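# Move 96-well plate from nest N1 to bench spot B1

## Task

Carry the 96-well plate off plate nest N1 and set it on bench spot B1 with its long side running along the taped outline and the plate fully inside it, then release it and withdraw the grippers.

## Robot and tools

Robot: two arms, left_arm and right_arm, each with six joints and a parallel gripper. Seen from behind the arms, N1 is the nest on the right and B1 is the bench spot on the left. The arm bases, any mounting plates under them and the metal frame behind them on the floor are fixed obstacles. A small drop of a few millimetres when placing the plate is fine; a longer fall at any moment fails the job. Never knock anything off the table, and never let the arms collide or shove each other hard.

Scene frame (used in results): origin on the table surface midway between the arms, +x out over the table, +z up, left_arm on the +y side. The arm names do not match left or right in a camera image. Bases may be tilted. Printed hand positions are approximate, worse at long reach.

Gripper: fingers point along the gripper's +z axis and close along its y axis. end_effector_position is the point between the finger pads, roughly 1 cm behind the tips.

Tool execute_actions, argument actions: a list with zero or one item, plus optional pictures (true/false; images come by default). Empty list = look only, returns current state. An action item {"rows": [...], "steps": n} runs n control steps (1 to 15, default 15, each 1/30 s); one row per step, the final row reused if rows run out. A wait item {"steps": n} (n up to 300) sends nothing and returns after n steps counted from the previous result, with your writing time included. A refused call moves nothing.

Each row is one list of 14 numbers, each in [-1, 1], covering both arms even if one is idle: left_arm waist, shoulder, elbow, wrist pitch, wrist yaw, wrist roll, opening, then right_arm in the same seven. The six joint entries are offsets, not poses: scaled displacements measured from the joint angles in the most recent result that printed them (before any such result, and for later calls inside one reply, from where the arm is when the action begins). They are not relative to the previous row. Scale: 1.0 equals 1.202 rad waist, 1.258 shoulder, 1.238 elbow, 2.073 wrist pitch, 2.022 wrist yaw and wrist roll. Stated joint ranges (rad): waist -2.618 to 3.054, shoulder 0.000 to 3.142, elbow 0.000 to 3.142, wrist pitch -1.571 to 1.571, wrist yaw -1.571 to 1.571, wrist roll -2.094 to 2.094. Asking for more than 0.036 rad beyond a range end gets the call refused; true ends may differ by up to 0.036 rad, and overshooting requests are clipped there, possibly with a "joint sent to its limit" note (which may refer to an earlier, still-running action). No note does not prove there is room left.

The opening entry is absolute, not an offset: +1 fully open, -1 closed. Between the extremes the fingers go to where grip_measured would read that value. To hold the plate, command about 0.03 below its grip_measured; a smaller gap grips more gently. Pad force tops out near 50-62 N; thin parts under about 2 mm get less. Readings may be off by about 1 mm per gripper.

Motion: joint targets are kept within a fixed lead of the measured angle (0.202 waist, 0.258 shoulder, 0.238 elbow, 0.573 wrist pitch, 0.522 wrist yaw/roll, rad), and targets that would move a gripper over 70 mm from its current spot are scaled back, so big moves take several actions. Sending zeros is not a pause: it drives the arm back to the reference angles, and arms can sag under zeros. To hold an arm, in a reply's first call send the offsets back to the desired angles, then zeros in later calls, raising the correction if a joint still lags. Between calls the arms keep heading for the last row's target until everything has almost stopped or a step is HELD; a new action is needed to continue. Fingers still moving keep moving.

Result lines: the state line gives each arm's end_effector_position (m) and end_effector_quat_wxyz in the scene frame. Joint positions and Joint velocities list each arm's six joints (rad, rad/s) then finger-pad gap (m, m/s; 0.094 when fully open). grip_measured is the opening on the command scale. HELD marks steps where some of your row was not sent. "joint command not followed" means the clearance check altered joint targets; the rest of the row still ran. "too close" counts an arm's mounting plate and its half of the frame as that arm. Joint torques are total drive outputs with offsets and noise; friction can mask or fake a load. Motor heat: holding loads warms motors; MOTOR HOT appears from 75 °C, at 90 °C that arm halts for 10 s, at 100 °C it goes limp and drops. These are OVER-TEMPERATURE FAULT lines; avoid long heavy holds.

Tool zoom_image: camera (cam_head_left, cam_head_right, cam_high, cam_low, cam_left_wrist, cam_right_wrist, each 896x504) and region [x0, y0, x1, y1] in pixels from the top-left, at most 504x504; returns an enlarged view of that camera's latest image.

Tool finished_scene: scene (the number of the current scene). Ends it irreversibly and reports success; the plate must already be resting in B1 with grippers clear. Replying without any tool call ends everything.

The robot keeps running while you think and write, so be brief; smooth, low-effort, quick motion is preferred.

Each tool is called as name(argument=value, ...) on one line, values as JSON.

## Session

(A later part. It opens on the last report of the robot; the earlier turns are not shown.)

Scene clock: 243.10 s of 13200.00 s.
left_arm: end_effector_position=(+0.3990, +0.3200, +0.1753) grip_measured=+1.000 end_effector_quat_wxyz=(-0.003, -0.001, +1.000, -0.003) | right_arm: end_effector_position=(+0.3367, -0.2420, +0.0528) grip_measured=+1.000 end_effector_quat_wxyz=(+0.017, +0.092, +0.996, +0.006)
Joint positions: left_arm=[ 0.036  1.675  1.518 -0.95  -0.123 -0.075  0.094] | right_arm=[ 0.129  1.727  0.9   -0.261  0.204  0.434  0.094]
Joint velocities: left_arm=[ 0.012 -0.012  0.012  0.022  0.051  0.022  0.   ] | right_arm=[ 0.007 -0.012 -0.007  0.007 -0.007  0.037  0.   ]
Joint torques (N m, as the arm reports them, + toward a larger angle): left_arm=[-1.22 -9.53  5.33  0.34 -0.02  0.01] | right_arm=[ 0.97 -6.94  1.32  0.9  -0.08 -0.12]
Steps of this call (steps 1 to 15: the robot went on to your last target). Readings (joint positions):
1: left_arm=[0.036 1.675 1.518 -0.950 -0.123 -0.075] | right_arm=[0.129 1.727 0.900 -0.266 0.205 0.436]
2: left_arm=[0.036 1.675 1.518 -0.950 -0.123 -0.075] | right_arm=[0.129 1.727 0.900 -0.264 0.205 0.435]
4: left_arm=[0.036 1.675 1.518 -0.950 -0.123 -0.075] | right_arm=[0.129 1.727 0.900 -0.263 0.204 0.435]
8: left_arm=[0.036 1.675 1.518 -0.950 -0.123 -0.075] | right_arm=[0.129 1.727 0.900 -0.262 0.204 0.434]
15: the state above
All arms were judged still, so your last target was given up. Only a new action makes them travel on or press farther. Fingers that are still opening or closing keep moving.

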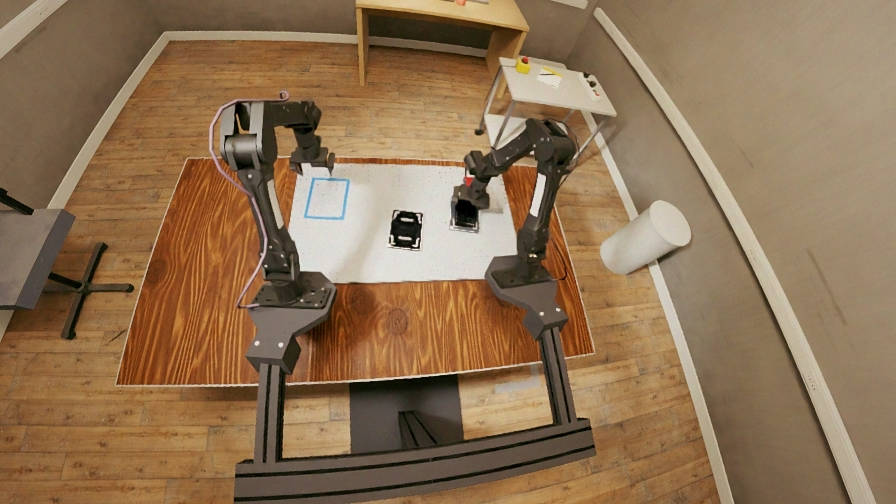

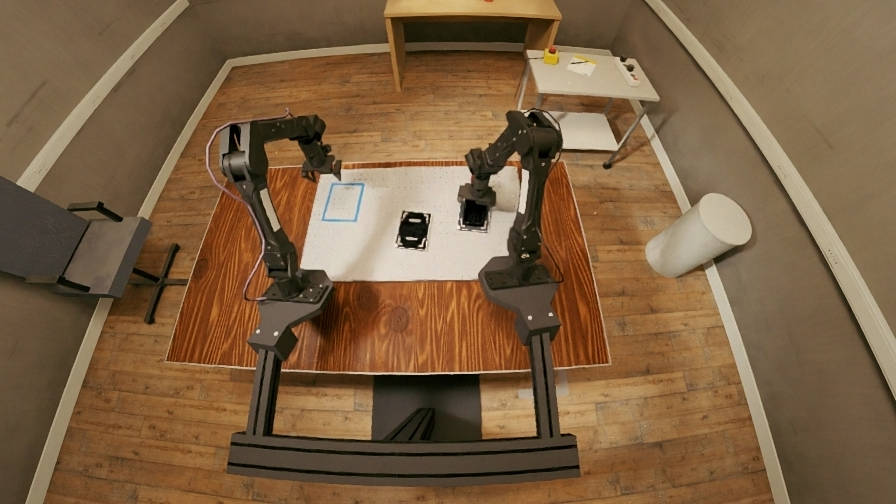

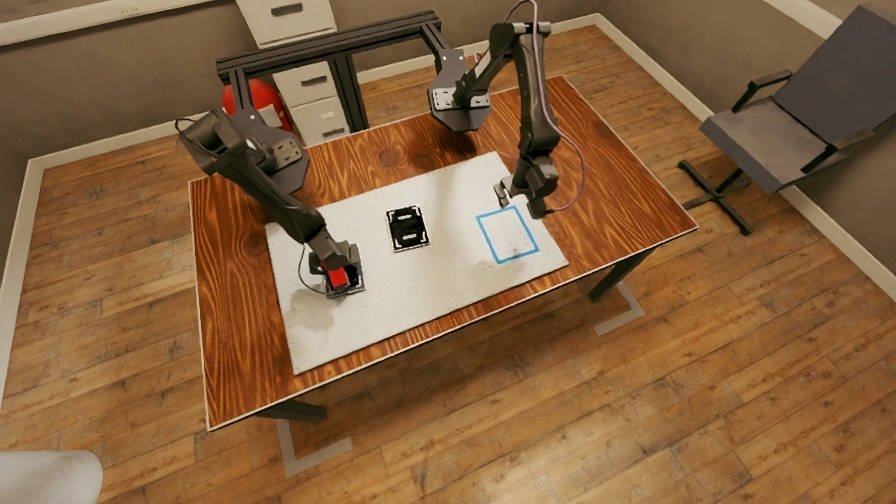

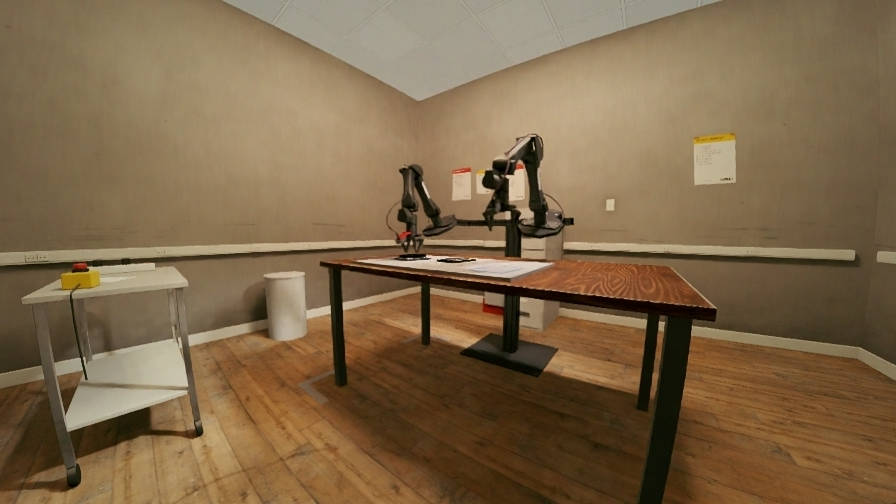

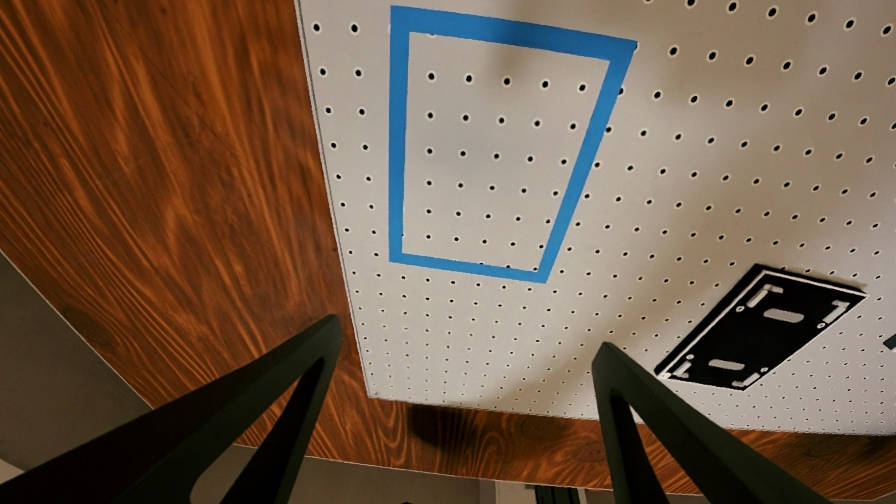

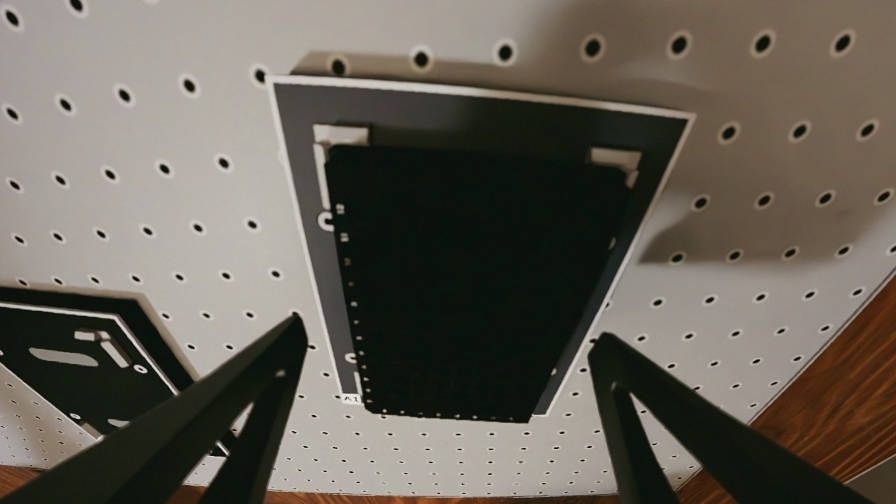

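execute_actions(actions=[{"rows": [[0,0,0,0,0,0,1,-0.002,0.005,-0.010,0,0,0,1],[0,0,0,0,0,0,1,-0.004,0.010,-0.020,0,0,0,1],[0,0,0,0,0,0,1,-0.006,0.015,-0.028,0,0,0,1],[0,0,0,0,0,0,1,-0.008,0.021,-0.035,0,0,0,1]], "steps": 15}])

Scene clock: 262.17 s of 13200.00 s.
left_arm: end_effector_position=(+0.3990, +0.3200, +0.1753) grip_measured=+1.000 end_effector_quat_wxyz=(-0.003, -0.001, +1.000, -0.003) | right_arm: end_effector_position=(+0.3206, -0.2446, +0.0451) grip_measured=+1.000 end_effector_quat_wxyz=(-0.001, +0.088, +0.996, -0.001)
Joint positions: left_arm=[ 0.036  1.675  1.518 -0.95  -0.123 -0.075  0.094] | right_arm=[ 0.129  1.742  0.871 -0.257  0.204  0.434  0.094]
Joint velocities: left_arm=[ 0.022  0.007  0.012 -0.007 -0.022 -0.022  0.   ] | right_arm=[ 0.012  0.012  0.012  0.022 -0.022 -0.037  0.   ]
Joint torques (N m, as the arm reports them, + toward a larger angle): left_arm=[-1.2  -9.3   5.13  0.31 -0.03  0.02] | right_arm=[ 0.78 -6.76  1.58  0.7   0.01 -0.02]
Steps of this call (steps 1 to 90: nothing new was sent; then 15.57 s passed at rest; steps 91 to 105: all 15 steps of this action). Readings (joint positions):
91: left_arm=[0.036 1.675 1.518 -0.950 -0.123 -0.075] | right_arm=[0.129 1.727 0.900 -0.261 0.204 0.434]
92: left_arm=[0.036 1.675 1.518 -0.950 -0.123 -0.075] | right_arm=[0.129 1.727 0.900 -0.261 0.204 0.434]
94: left_arm=[0.036 1.675 1.518 -0.950 -0.123 -0.075] | right_arm=[0.129 1.727 0.894 -0.257 0.204 0.434]
98: left_arm=[0.036 1.675 1.518 -0.950 -0.123 -0.075] | right_arm=[0.129 1.736 0.875 -0.257 0.204 0.434]
105: the state above

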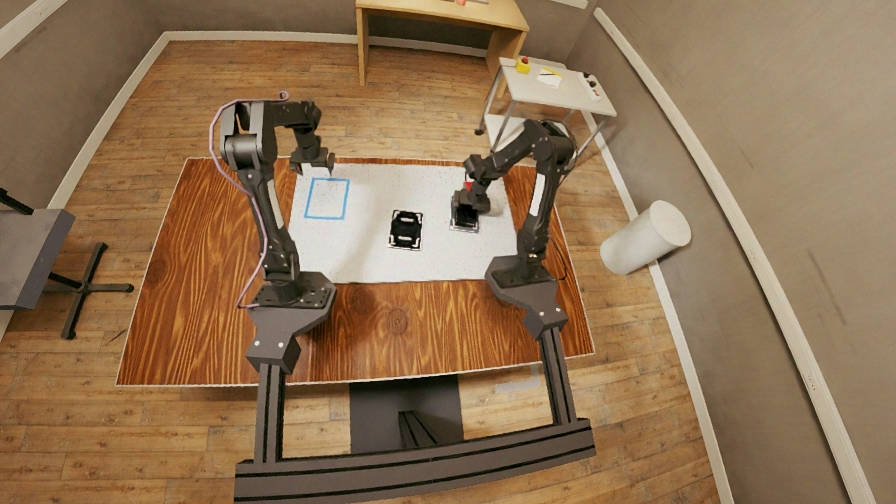

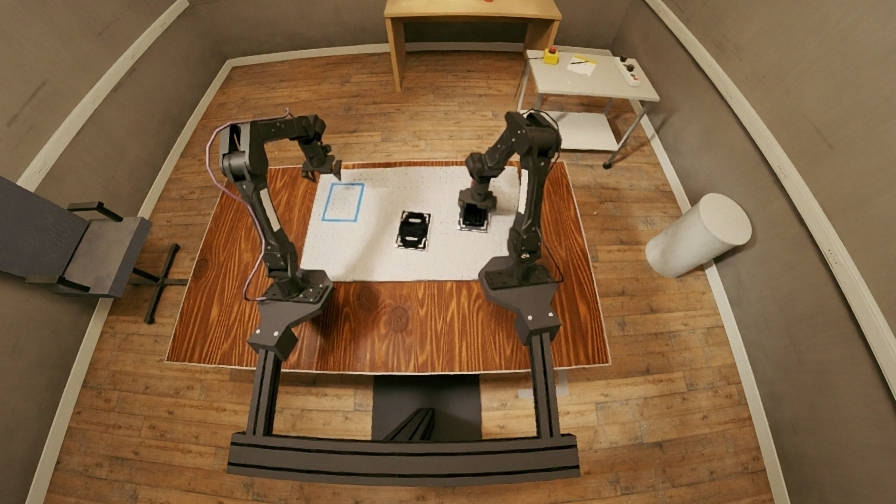

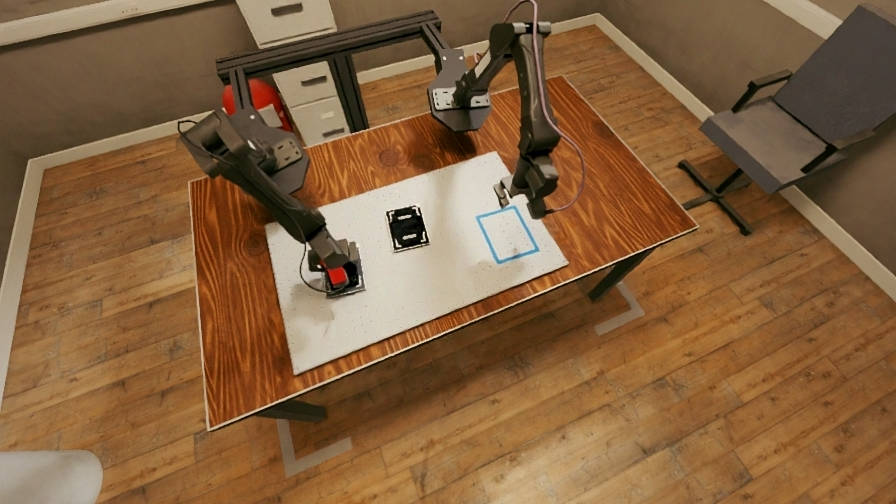

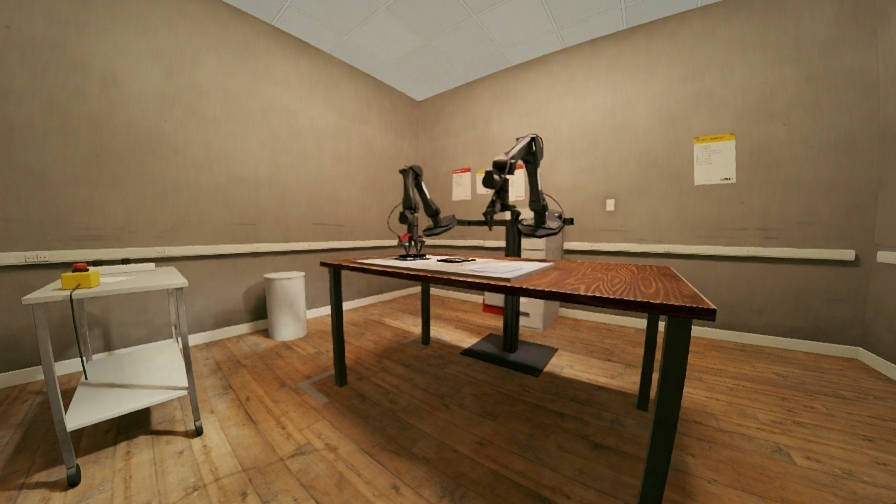

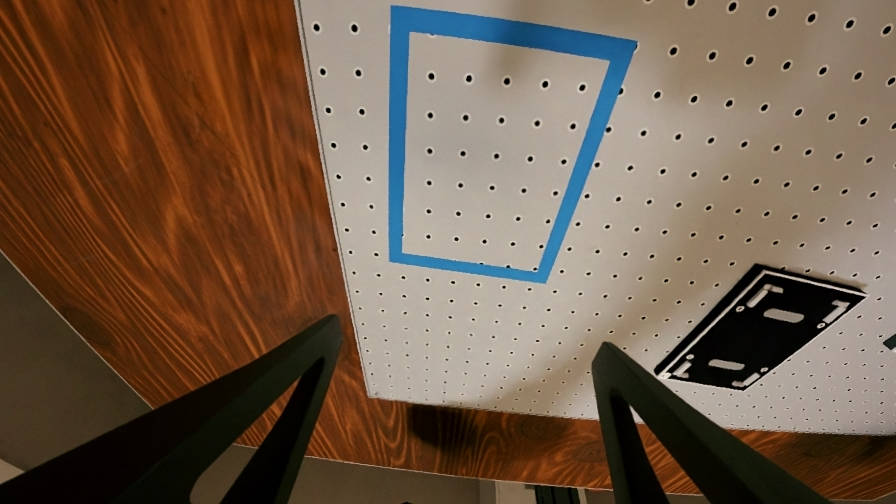

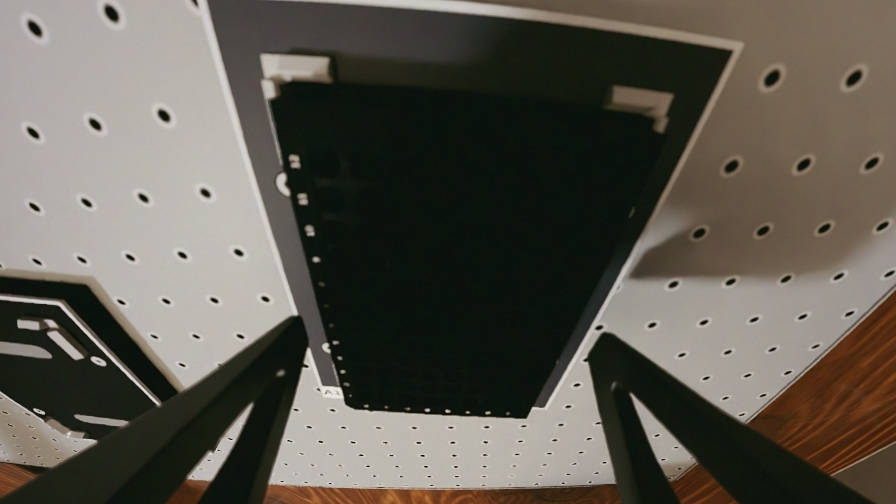

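execute_actions(actions=[{"rows": [[0,0,0,0,0,0,1,-0.005,0.008,0,0.008,-0.002,-0.002,1],[0,0,0,0,0,0,1,-0.008,0.014,0,0.014,-0.003,-0.004,1],[0,0,0,0,0,0,1,-0.010,0.020,0,0.020,-0.004,-0.005,1],[0,0,0,0,0,0,1,-0.011,0.026,0,0.025,-0.005,-0.006,1],[0,0,0,0,0,0,1,-0.012,0.032,0,0.030,-0.005,-0.007,1],[0,0,0,0,0,0,1,-0.013,0.038,0,0.034,-0.006,-0.008,1],[0,0,0,0,0,0,1,-0.014,0.044,0,0.037,-0.006,-0.009,1],[0,0,0,0,0,0,1,-0.015,0.050,0,0.037,-0.0065,-0.010,1],[0,0,0,0,0,0,1,-0.016,0.055,0,0.037,-0.0065,-0.010,1],[0,0,0,0,0,0,1,-0.017,0.060,0,0.037,-0.0065,-0.010,1],[0,0,0,0,0,0,1,-0.018,0.064,0,0.037,-0.0065,-0.010,1]], "steps": 15}], pictures=false)

execute_actions(actions=[{"steps": 8}])

Scene clock: 277.67 s of 13200.00 s.
left_arm: end_effector_position=(+0.3990, +0.3200, +0.1753) grip_measured=+1.000 end_effector_quat_wxyz=(-0.003, -0.001, +1.000, -0.003) | right_arm: end_effector_position=(+0.3197, -0.2446, +0.0294) grip_measured=+1.000 end_effector_quat_wxyz=(-0.002, +0.089, +0.996, -0.000)
Joint positions: left_arm=[ 0.036  1.675  1.518 -0.95  -0.123 -0.075  0.094] | right_arm=[ 0.119  1.798  0.871 -0.2    0.198  0.425  0.094]
Joint velocities: left_arm=[-0.002  0.002  0.002 -0.081  0.007 -0.022  0.   ] | right_arm=[-0.002  0.012 -0.002  0.022  0.037 -0.007  0.   ]
Joint torques (N m, as the arm reports them, + toward a larger angle): left_arm=[-1.1  -9.35  5.14  0.29 -0.04 -0.05] | right_arm=[ 0.75 -6.09  2.47  0.91 -0.06 -0.13]
Steps of this call (steps 1 to 15: the robot went on to your last target; steps 16 to 90: nothing new was sent; then 12.00 s passed at rest; steps 91 to 105: all 15 steps of this action). Readings (joint positions):
91: left_arm=[0.036 1.675 1.518 -0.950 -0.123 -0.075] | right_arm=[0.129 1.742 0.871 -0.257 0.204 0.434]
92: left_arm=[0.036 1.675 1.518 -0.950 -0.123 -0.075] | right_arm=[0.129 1.742 0.871 -0.255 0.204 0.434]
94: left_arm=[0.036 1.675 1.518 -0.950 -0.123 -0.075] | right_arm=[0.129 1.745 0.871 -0.244 0.204 0.434]
98: left_arm=[0.036 1.675 1.518 -0.950 -0.123 -0.075] | right_arm=[0.124 1.772 0.871 -0.212 0.201 0.429]
105: the state above

Scene clock: 277.93 s of 13200.00 s.
left_arm: end_effector_position=(+0.3990, +0.3200, +0.1753) grip_measured=+1.000 end_effector_quat_wxyz=(-0.003, -0.001, +1.000, -0.003) | right_arm: end_effector_position=(+0.3197, -0.2446, +0.0294) grip_measured=+1.000 end_effector_quat_wxyz=(-0.002, +0.089, +0.996, -0.000)
Joint positions: left_arm=[ 0.036  1.675  1.518 -0.95  -0.123 -0.075  0.094] | right_arm=[ 0.119  1.798  0.871 -0.2    0.198  0.425  0.094]
Joint velocities: left_arm=[-0.007  0.022  0.007  0.007 -0.037  0.037  0.   ] | right_arm=[-0.002  0.002  0.002 -0.066 -0.037 -0.007  0.   ]
Joint torques (N m, as the arm reports them, + toward a larger angle): left_arm=[-1.28 -9.44  5.21  0.29 -0.02  0.02] | right_arm=[ 0.68 -6.03  2.45  0.92 -0.07 -0.14]
Steps of this call (steps 1 to 8: the robot went on to your last target). Readings (joint positions):
1: left_arm=[0.036 1.675 1.518 -0.950 -0.123 -0.075] | right_arm=[0.119 1.798 0.871 -0.200 0.198 0.425]
2: left_arm=[0.036 1.675 1.518 -0.950 -0.123 -0.075] | right_arm=[0.119 1.798 0.871 -0.200 0.198 0.425]
4: left_arm=[0.036 1.675 1.518 -0.950 -0.123 -0.075] | right_arm=[0.119 1.798 0.871 -0.200 0.198 0.425]
8: the state above

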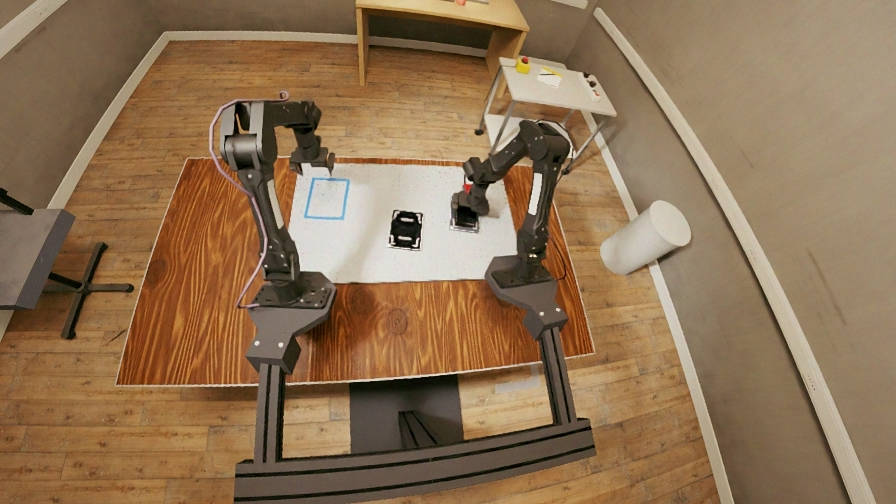

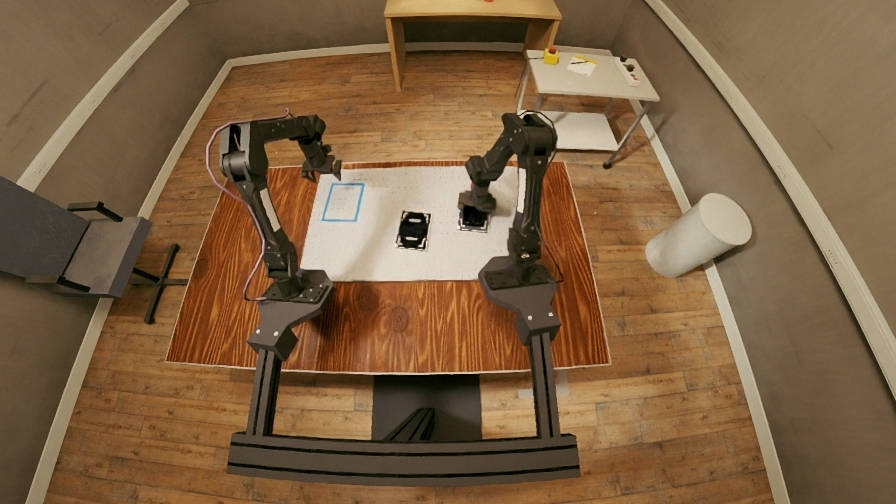

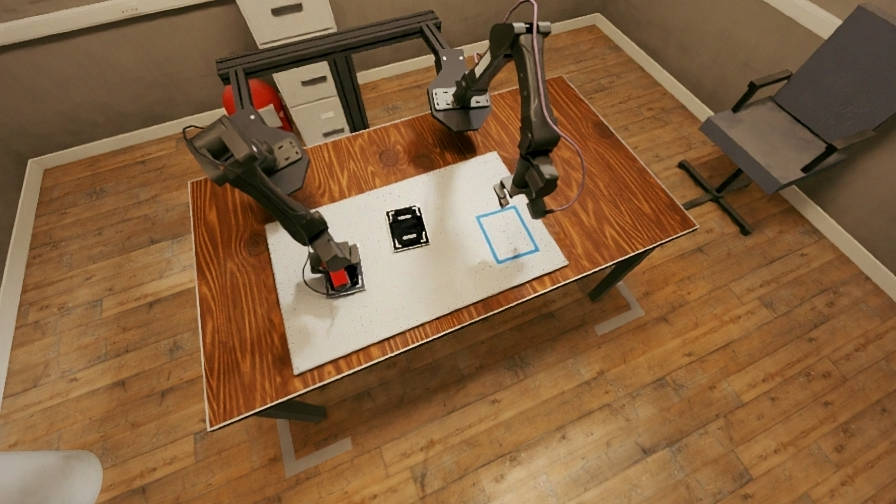

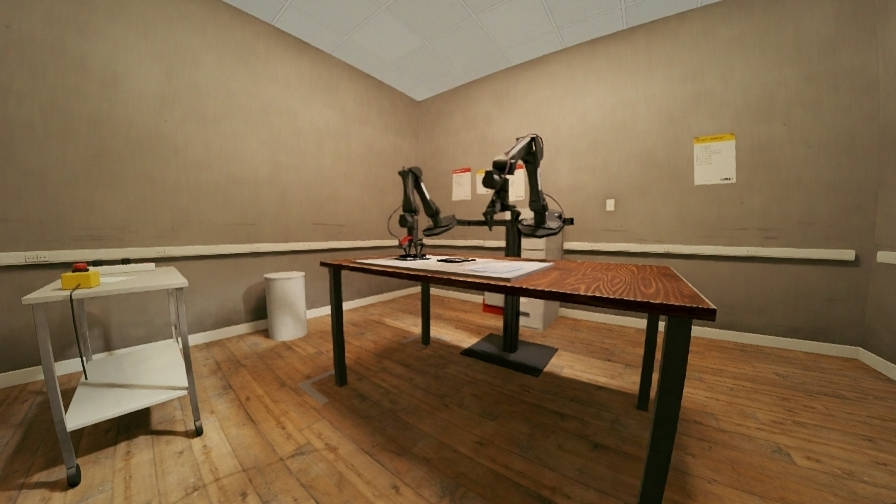

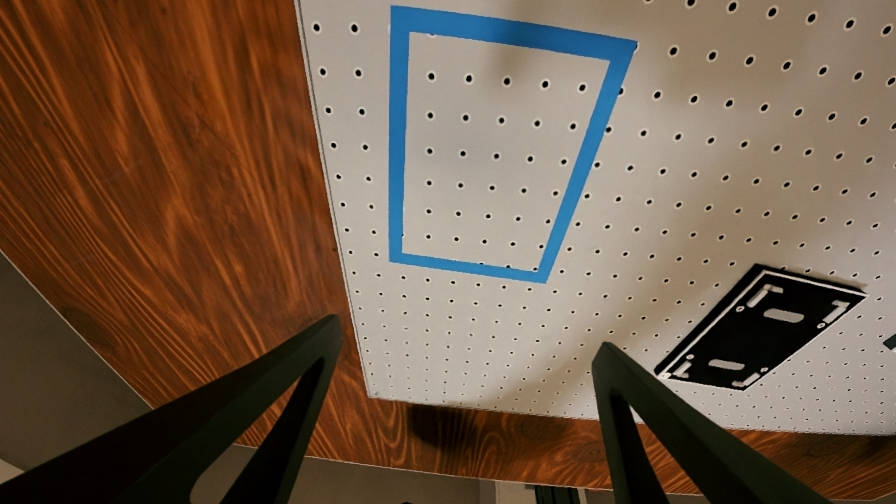

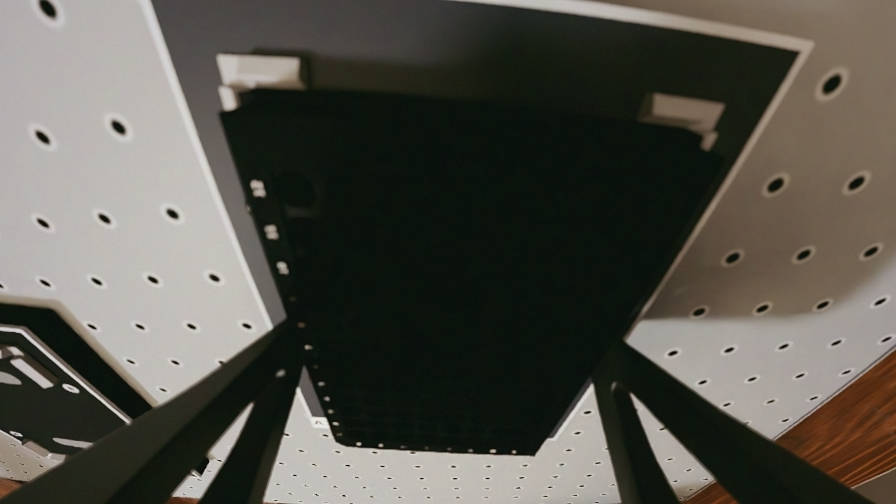

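zoom_image(camera="cam_low", region=[380, 225, 450, 270])

zoom_image(camera="cam_head_left", region=[435, 180, 505, 240])

Region (380, 225, 450, 270) of cam_low's 896x504 image, scaled by 7.200, with more detail than that image has; it fills the top 324 rows of this view, and the rest is white.

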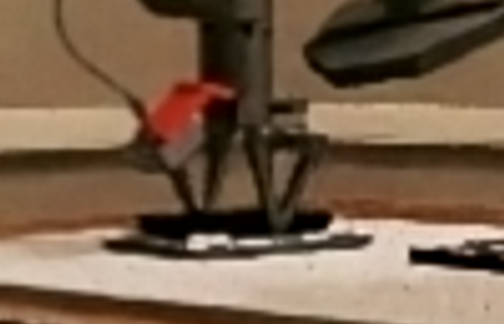

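Region (435, 180, 505, 240) of cam_head_left's 896x504 image, scaled by 7.200, with more detail than that image has; it fills the top 432 rows of this view, and the rest is white.

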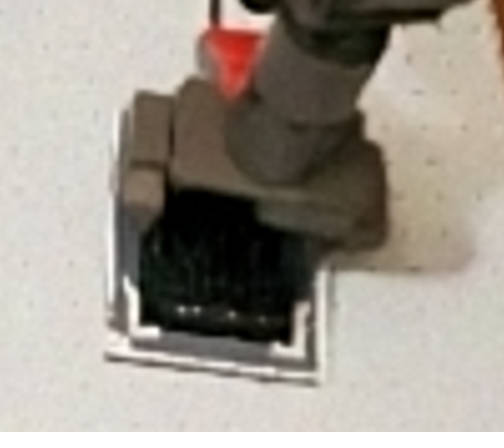

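execute_actions(actions=[{"rows": [[0,0,0,0,0,0,1,0,-0.005,0,0,0,0,0.95],[0,0,0,0,0,0,1,0,-0.005,0,0,0,0,0.9],[0,0,0,0,0,0,1,0,-0.005,0,0,0,0,0.87],[0,0,0,0,0,0,1,0,-0.005,0,0,0,0,0.84],[0,0,0,0,0,0,1,0,-0.005,0,0,0,0,0.82],[0,0,0,0,0,0,1,0,-0.005,0,0,0,0,0.80],[0,0,0,0,0,0,1,0,-0.005,0,0,0,0,0.78]], "steps": 15}], pictures=false)

Scene clock: 289.57 s of 13200.00 s.
left_arm: end_effector_position=(+0.3990, +0.3200, +0.1753) grip_measured=+1.000 end_effector_quat_wxyz=(-0.003, -0.001, +1.000, -0.003) | right_arm: end_effector_position=(+0.3202, -0.2431, +0.0297) grip_measured=+0.793 end_effector_quat_wxyz=(-0.001, +0.088, +0.996, +0.003)
Joint positions: left_arm=[ 0.036  1.675  1.518 -0.95  -0.123 -0.075  0.094] | right_arm=[ 0.119  1.798  0.871 -0.197  0.192  0.425  0.084]
Joint velocities: left_arm=[-0.007 -0.012 -0.022 -0.066  0.022 -0.007  0.   ] | right_arm=[ 0.007  0.007 -0.012 -0.051  0.007  0.051  0.   ]
Joint torques (N m, as the arm reports them, + toward a larger angle): left_arm=[-1.38 -9.49  5.11  0.27  0.02  0.02] | right_arm=[ 1.62 -8.02  2.46  0.74  0.07 -0.02]
Steps of this call (steps 1 to 15: the robot went on to your last target; steps 16 to 90: nothing new was sent; then 8.13 s passed at rest; steps 91 to 105: all 15 steps of this action). Readings (joint positions):
91: left_arm=[0.036 1.675 1.518 -0.950 -0.123 -0.075] | right_arm=[0.119 1.798 0.871 -0.200 0.201 0.425]
92: left_arm=[0.036 1.675 1.518 -0.950 -0.123 -0.075] | right_arm=[0.119 1.798 0.871 -0.200 0.201 0.425]
94: left_arm=[0.036 1.675 1.518 -0.950 -0.123 -0.075] | right_arm=[0.119 1.798 0.871 -0.198 0.196 0.425]
98: left_arm=[0.036 1.675 1.518 -0.950 -0.123 -0.075] | right_arm=[0.119 1.798 0.871 -0.197 0.192 0.425]
105: the state above

execute_actions(actions=[{"rows": [[0,0,0,0,0,0,1,0,-0.010,0,0,0,0,0.76],[0,0,0,0,0,0,1,0,-0.015,0,0,0,0,0.76],[0,0,0,0,0,0,1,0.004,-0.020,0,-0.003,0,0,0.76],[0,0,0,0,0,0,1,0.008,-0.027,0,-0.008,0.002,0.002,0.76],[0,0,0,0,0,0,1,0.010,-0.035,0,-0.013,0.003,0.003,0.76],[0,0,0,0,0,0,1,0.012,-0.044,0,-0.019,0.004,0.004,0.76],[0,0,0,0,0,0,1,0.014,-0.054,0,-0.025,0.005,0.005,0.76],[0,0,0,0,0,0,1,0.016,-0.064,0,-0.031,0.006,0.007,0.76],[0,0,0,0,0,0,1,0.018,-0.074,0,-0.037,0.007,0.008,0.76],[0,0,0,0,0,0,1,0.020,-0.084,0,-0.043,0.008,0.009,0.76],[0,0,0,0,0,0,1,0.022,-0.094,0,-0.049,0.009,0.011,0.76],[0,0,0,0,0,0,1,0.024,-0.104,0,-0.055,0.010,0.012,0.76],[0,0,0,0,0,0,1,0.026,-0.114,0,-0.061,0.011,0.013,0.76],[0,0,0,0,0,0,1,0.028,-0.124,0,-0.067,0.012,0.015,0.76],[0,0,0,0,0,0,1,0.030,-0.134,0,-0.073,0.012,0.016,0.76]], "steps": 15}], pictures=false)

execute_actions(actions=[{"steps": 15}])

Scene clock: 320.40 s of 13200.00 s.
left_arm: end_effector_position=(+0.3990, +0.3200, +0.1753) grip_measured=+1.000 end_effector_quat_wxyz=(-0.003, -0.001, +1.000, -0.003) | right_arm: end_effector_position=(+0.3306, -0.2424, +0.0642) grip_measured=+0.778 end_effector_quat_wxyz=(+0.018, +0.091, +0.996, +0.009)
Joint positions: left_arm=[ 0.036  1.675  1.518 -0.95  -0.123 -0.075  0.094] | right_arm=[ 0.137  1.673  0.871 -0.285  0.201  0.438  0.084]
Joint velocities: left_arm=[-0.017 -0.002 -0.007  0.051 -0.022 -0.081  0.   ] | right_arm=[ 0.076 -0.359 -0.002 -0.315 -0.007  0.066  0.001]
Joint torques (N m, as the arm reports them, + toward a larger angle): left_arm=[-1.25 -9.49  5.24  0.29  0.03  0.  ] | right_arm=[ 2.82 -8.8   3.04  0.68  0.1   0.07]
Steps of this call (steps 1 to 15: the robot went on to your last target; steps 16 to 90: nothing new was sent; then 27.33 s passed at rest; steps 91 to 105: all 15 steps of this action). Readings (joint positions):
91: left_arm=[0.036 1.675 1.518 -0.950 -0.123 -0.075] | right_arm=[0.119 1.798 0.871 -0.197 0.192 0.425]
92: left_arm=[0.036 1.675 1.518 -0.950 -0.123 -0.075] | right_arm=[0.119 1.798 0.871 -0.197 0.192 0.425]
94: left_arm=[0.036 1.675 1.518 -0.950 -0.123 -0.075] | right_arm=[0.119 1.795 0.871 -0.197 0.191 0.425]
98: left_arm=[0.036 1.675 1.518 -0.950 -0.123 -0.075] | right_arm=[0.120 1.769 0.871 -0.219 0.192 0.426]
105: the state above

Scene clock: 320.90 s of 13200.00 s.
left_arm: end_effector_position=(+0.3990, +0.3200, +0.1753) grip_measured=+1.000 end_effector_quat_wxyz=(-0.003, -0.001, +1.000, -0.003) | right_arm: end_effector_position=(+0.3254, -0.2444, +0.0716) grip_measured=+0.778 end_effector_quat_wxyz=(+0.009, +0.091, +0.996, +0.005)
Joint positions: left_arm=[ 0.036  1.675  1.518 -0.95  -0.123 -0.075  0.094] | right_arm=[ 0.142  1.645  0.871 -0.333  0.206  0.447  0.084]
Joint velocities: left_arm=[ 0.002 -0.012 -0.007 -0.007  0.022 -0.051  0.   ] | right_arm=[-0.002 -0.002 -0.002 -0.007  0.022  0.037  0.   ]
Joint torques (N m, as the arm reports them, + toward a larger angle): left_arm=[-1.11 -9.52  5.37  0.3   0.    0.  ] | right_arm=[ 2.73 -8.36  3.16  0.66  0.1   0.07]
Steps of this call (steps 1 to 15: the robot went on to your last target). Readings (joint positions):
1: left_arm=[0.036 1.675 1.518 -0.950 -0.123 -0.075] | right_arm=[0.139 1.661 0.871 -0.294 0.202 0.440]
2: left_arm=[0.036 1.675 1.518 -0.950 -0.123 -0.075] | right_arm=[0.141 1.653 0.871 -0.302 0.203 0.441]
4: left_arm=[0.036 1.675 1.518 -0.950 -0.123 -0.075] | right_arm=[0.142 1.645 0.871 -0.310 0.204 0.444]
8: left_arm=[0.036 1.675 1.518 -0.950 -0.123 -0.075] | right_arm=[0.142 1.645 0.871 -0.326 0.206 0.446]
15: the state above

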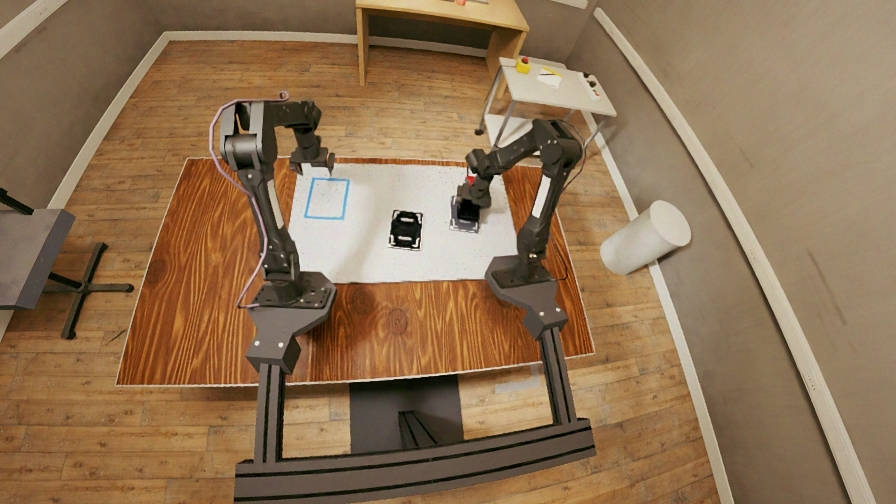

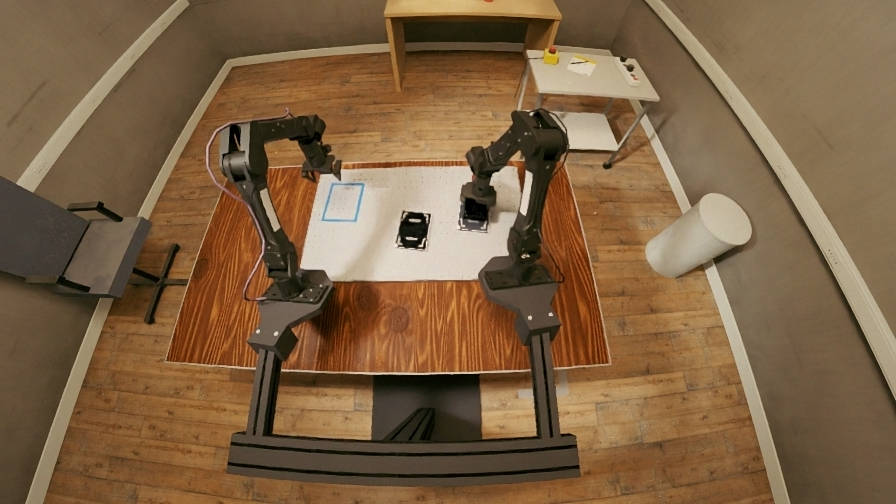

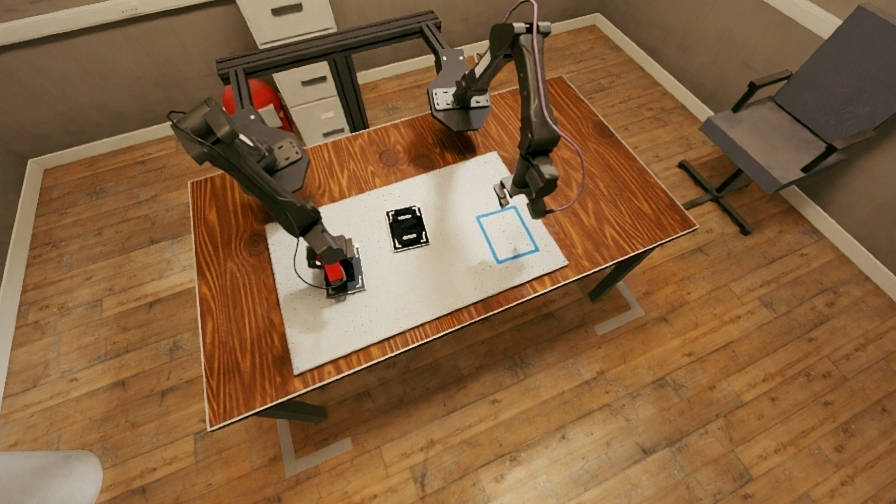

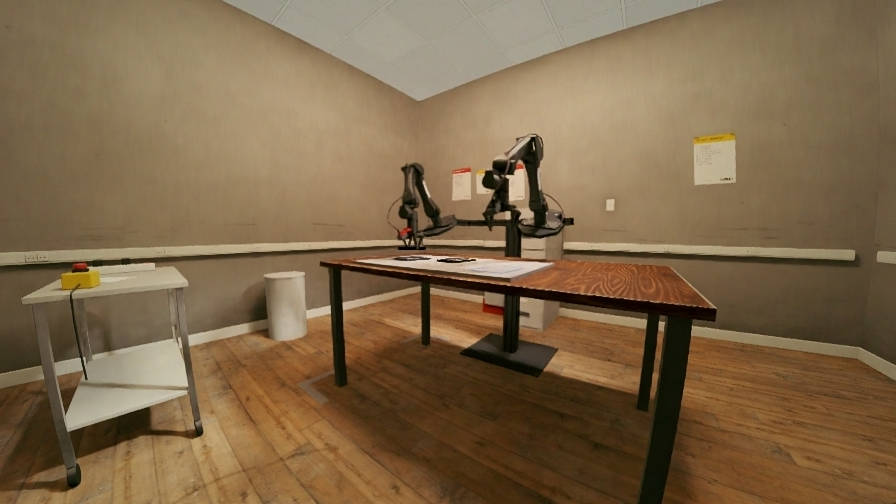

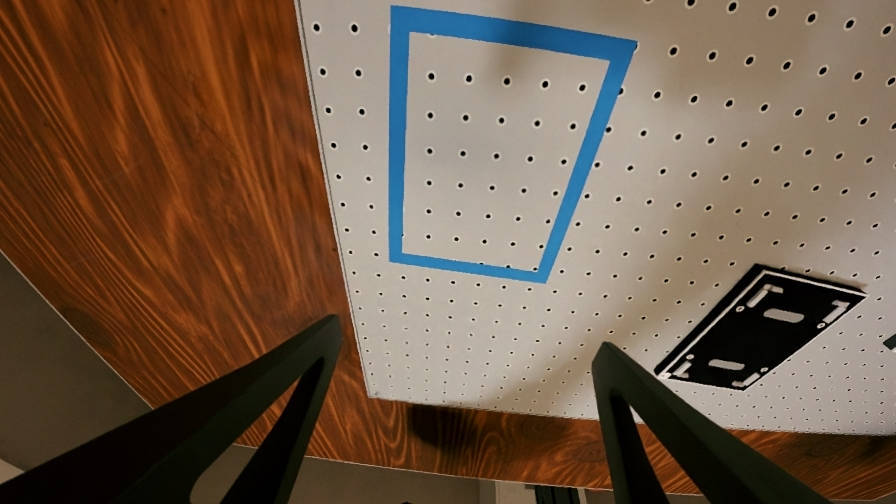

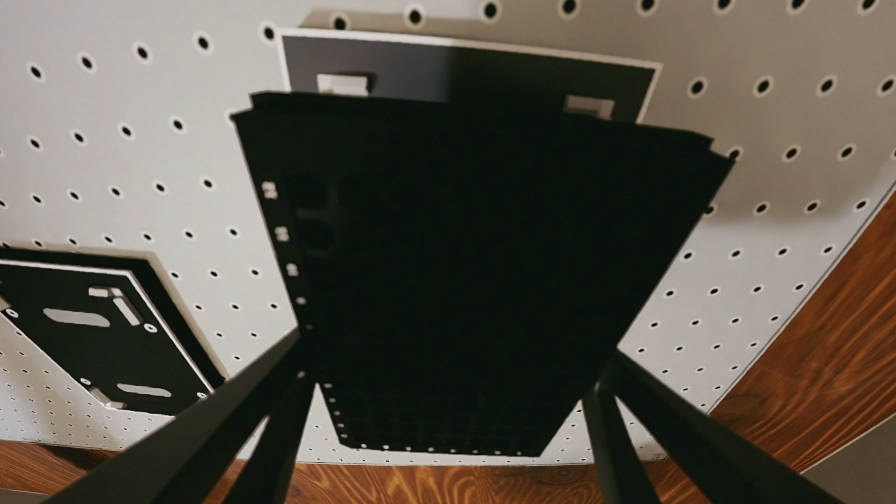

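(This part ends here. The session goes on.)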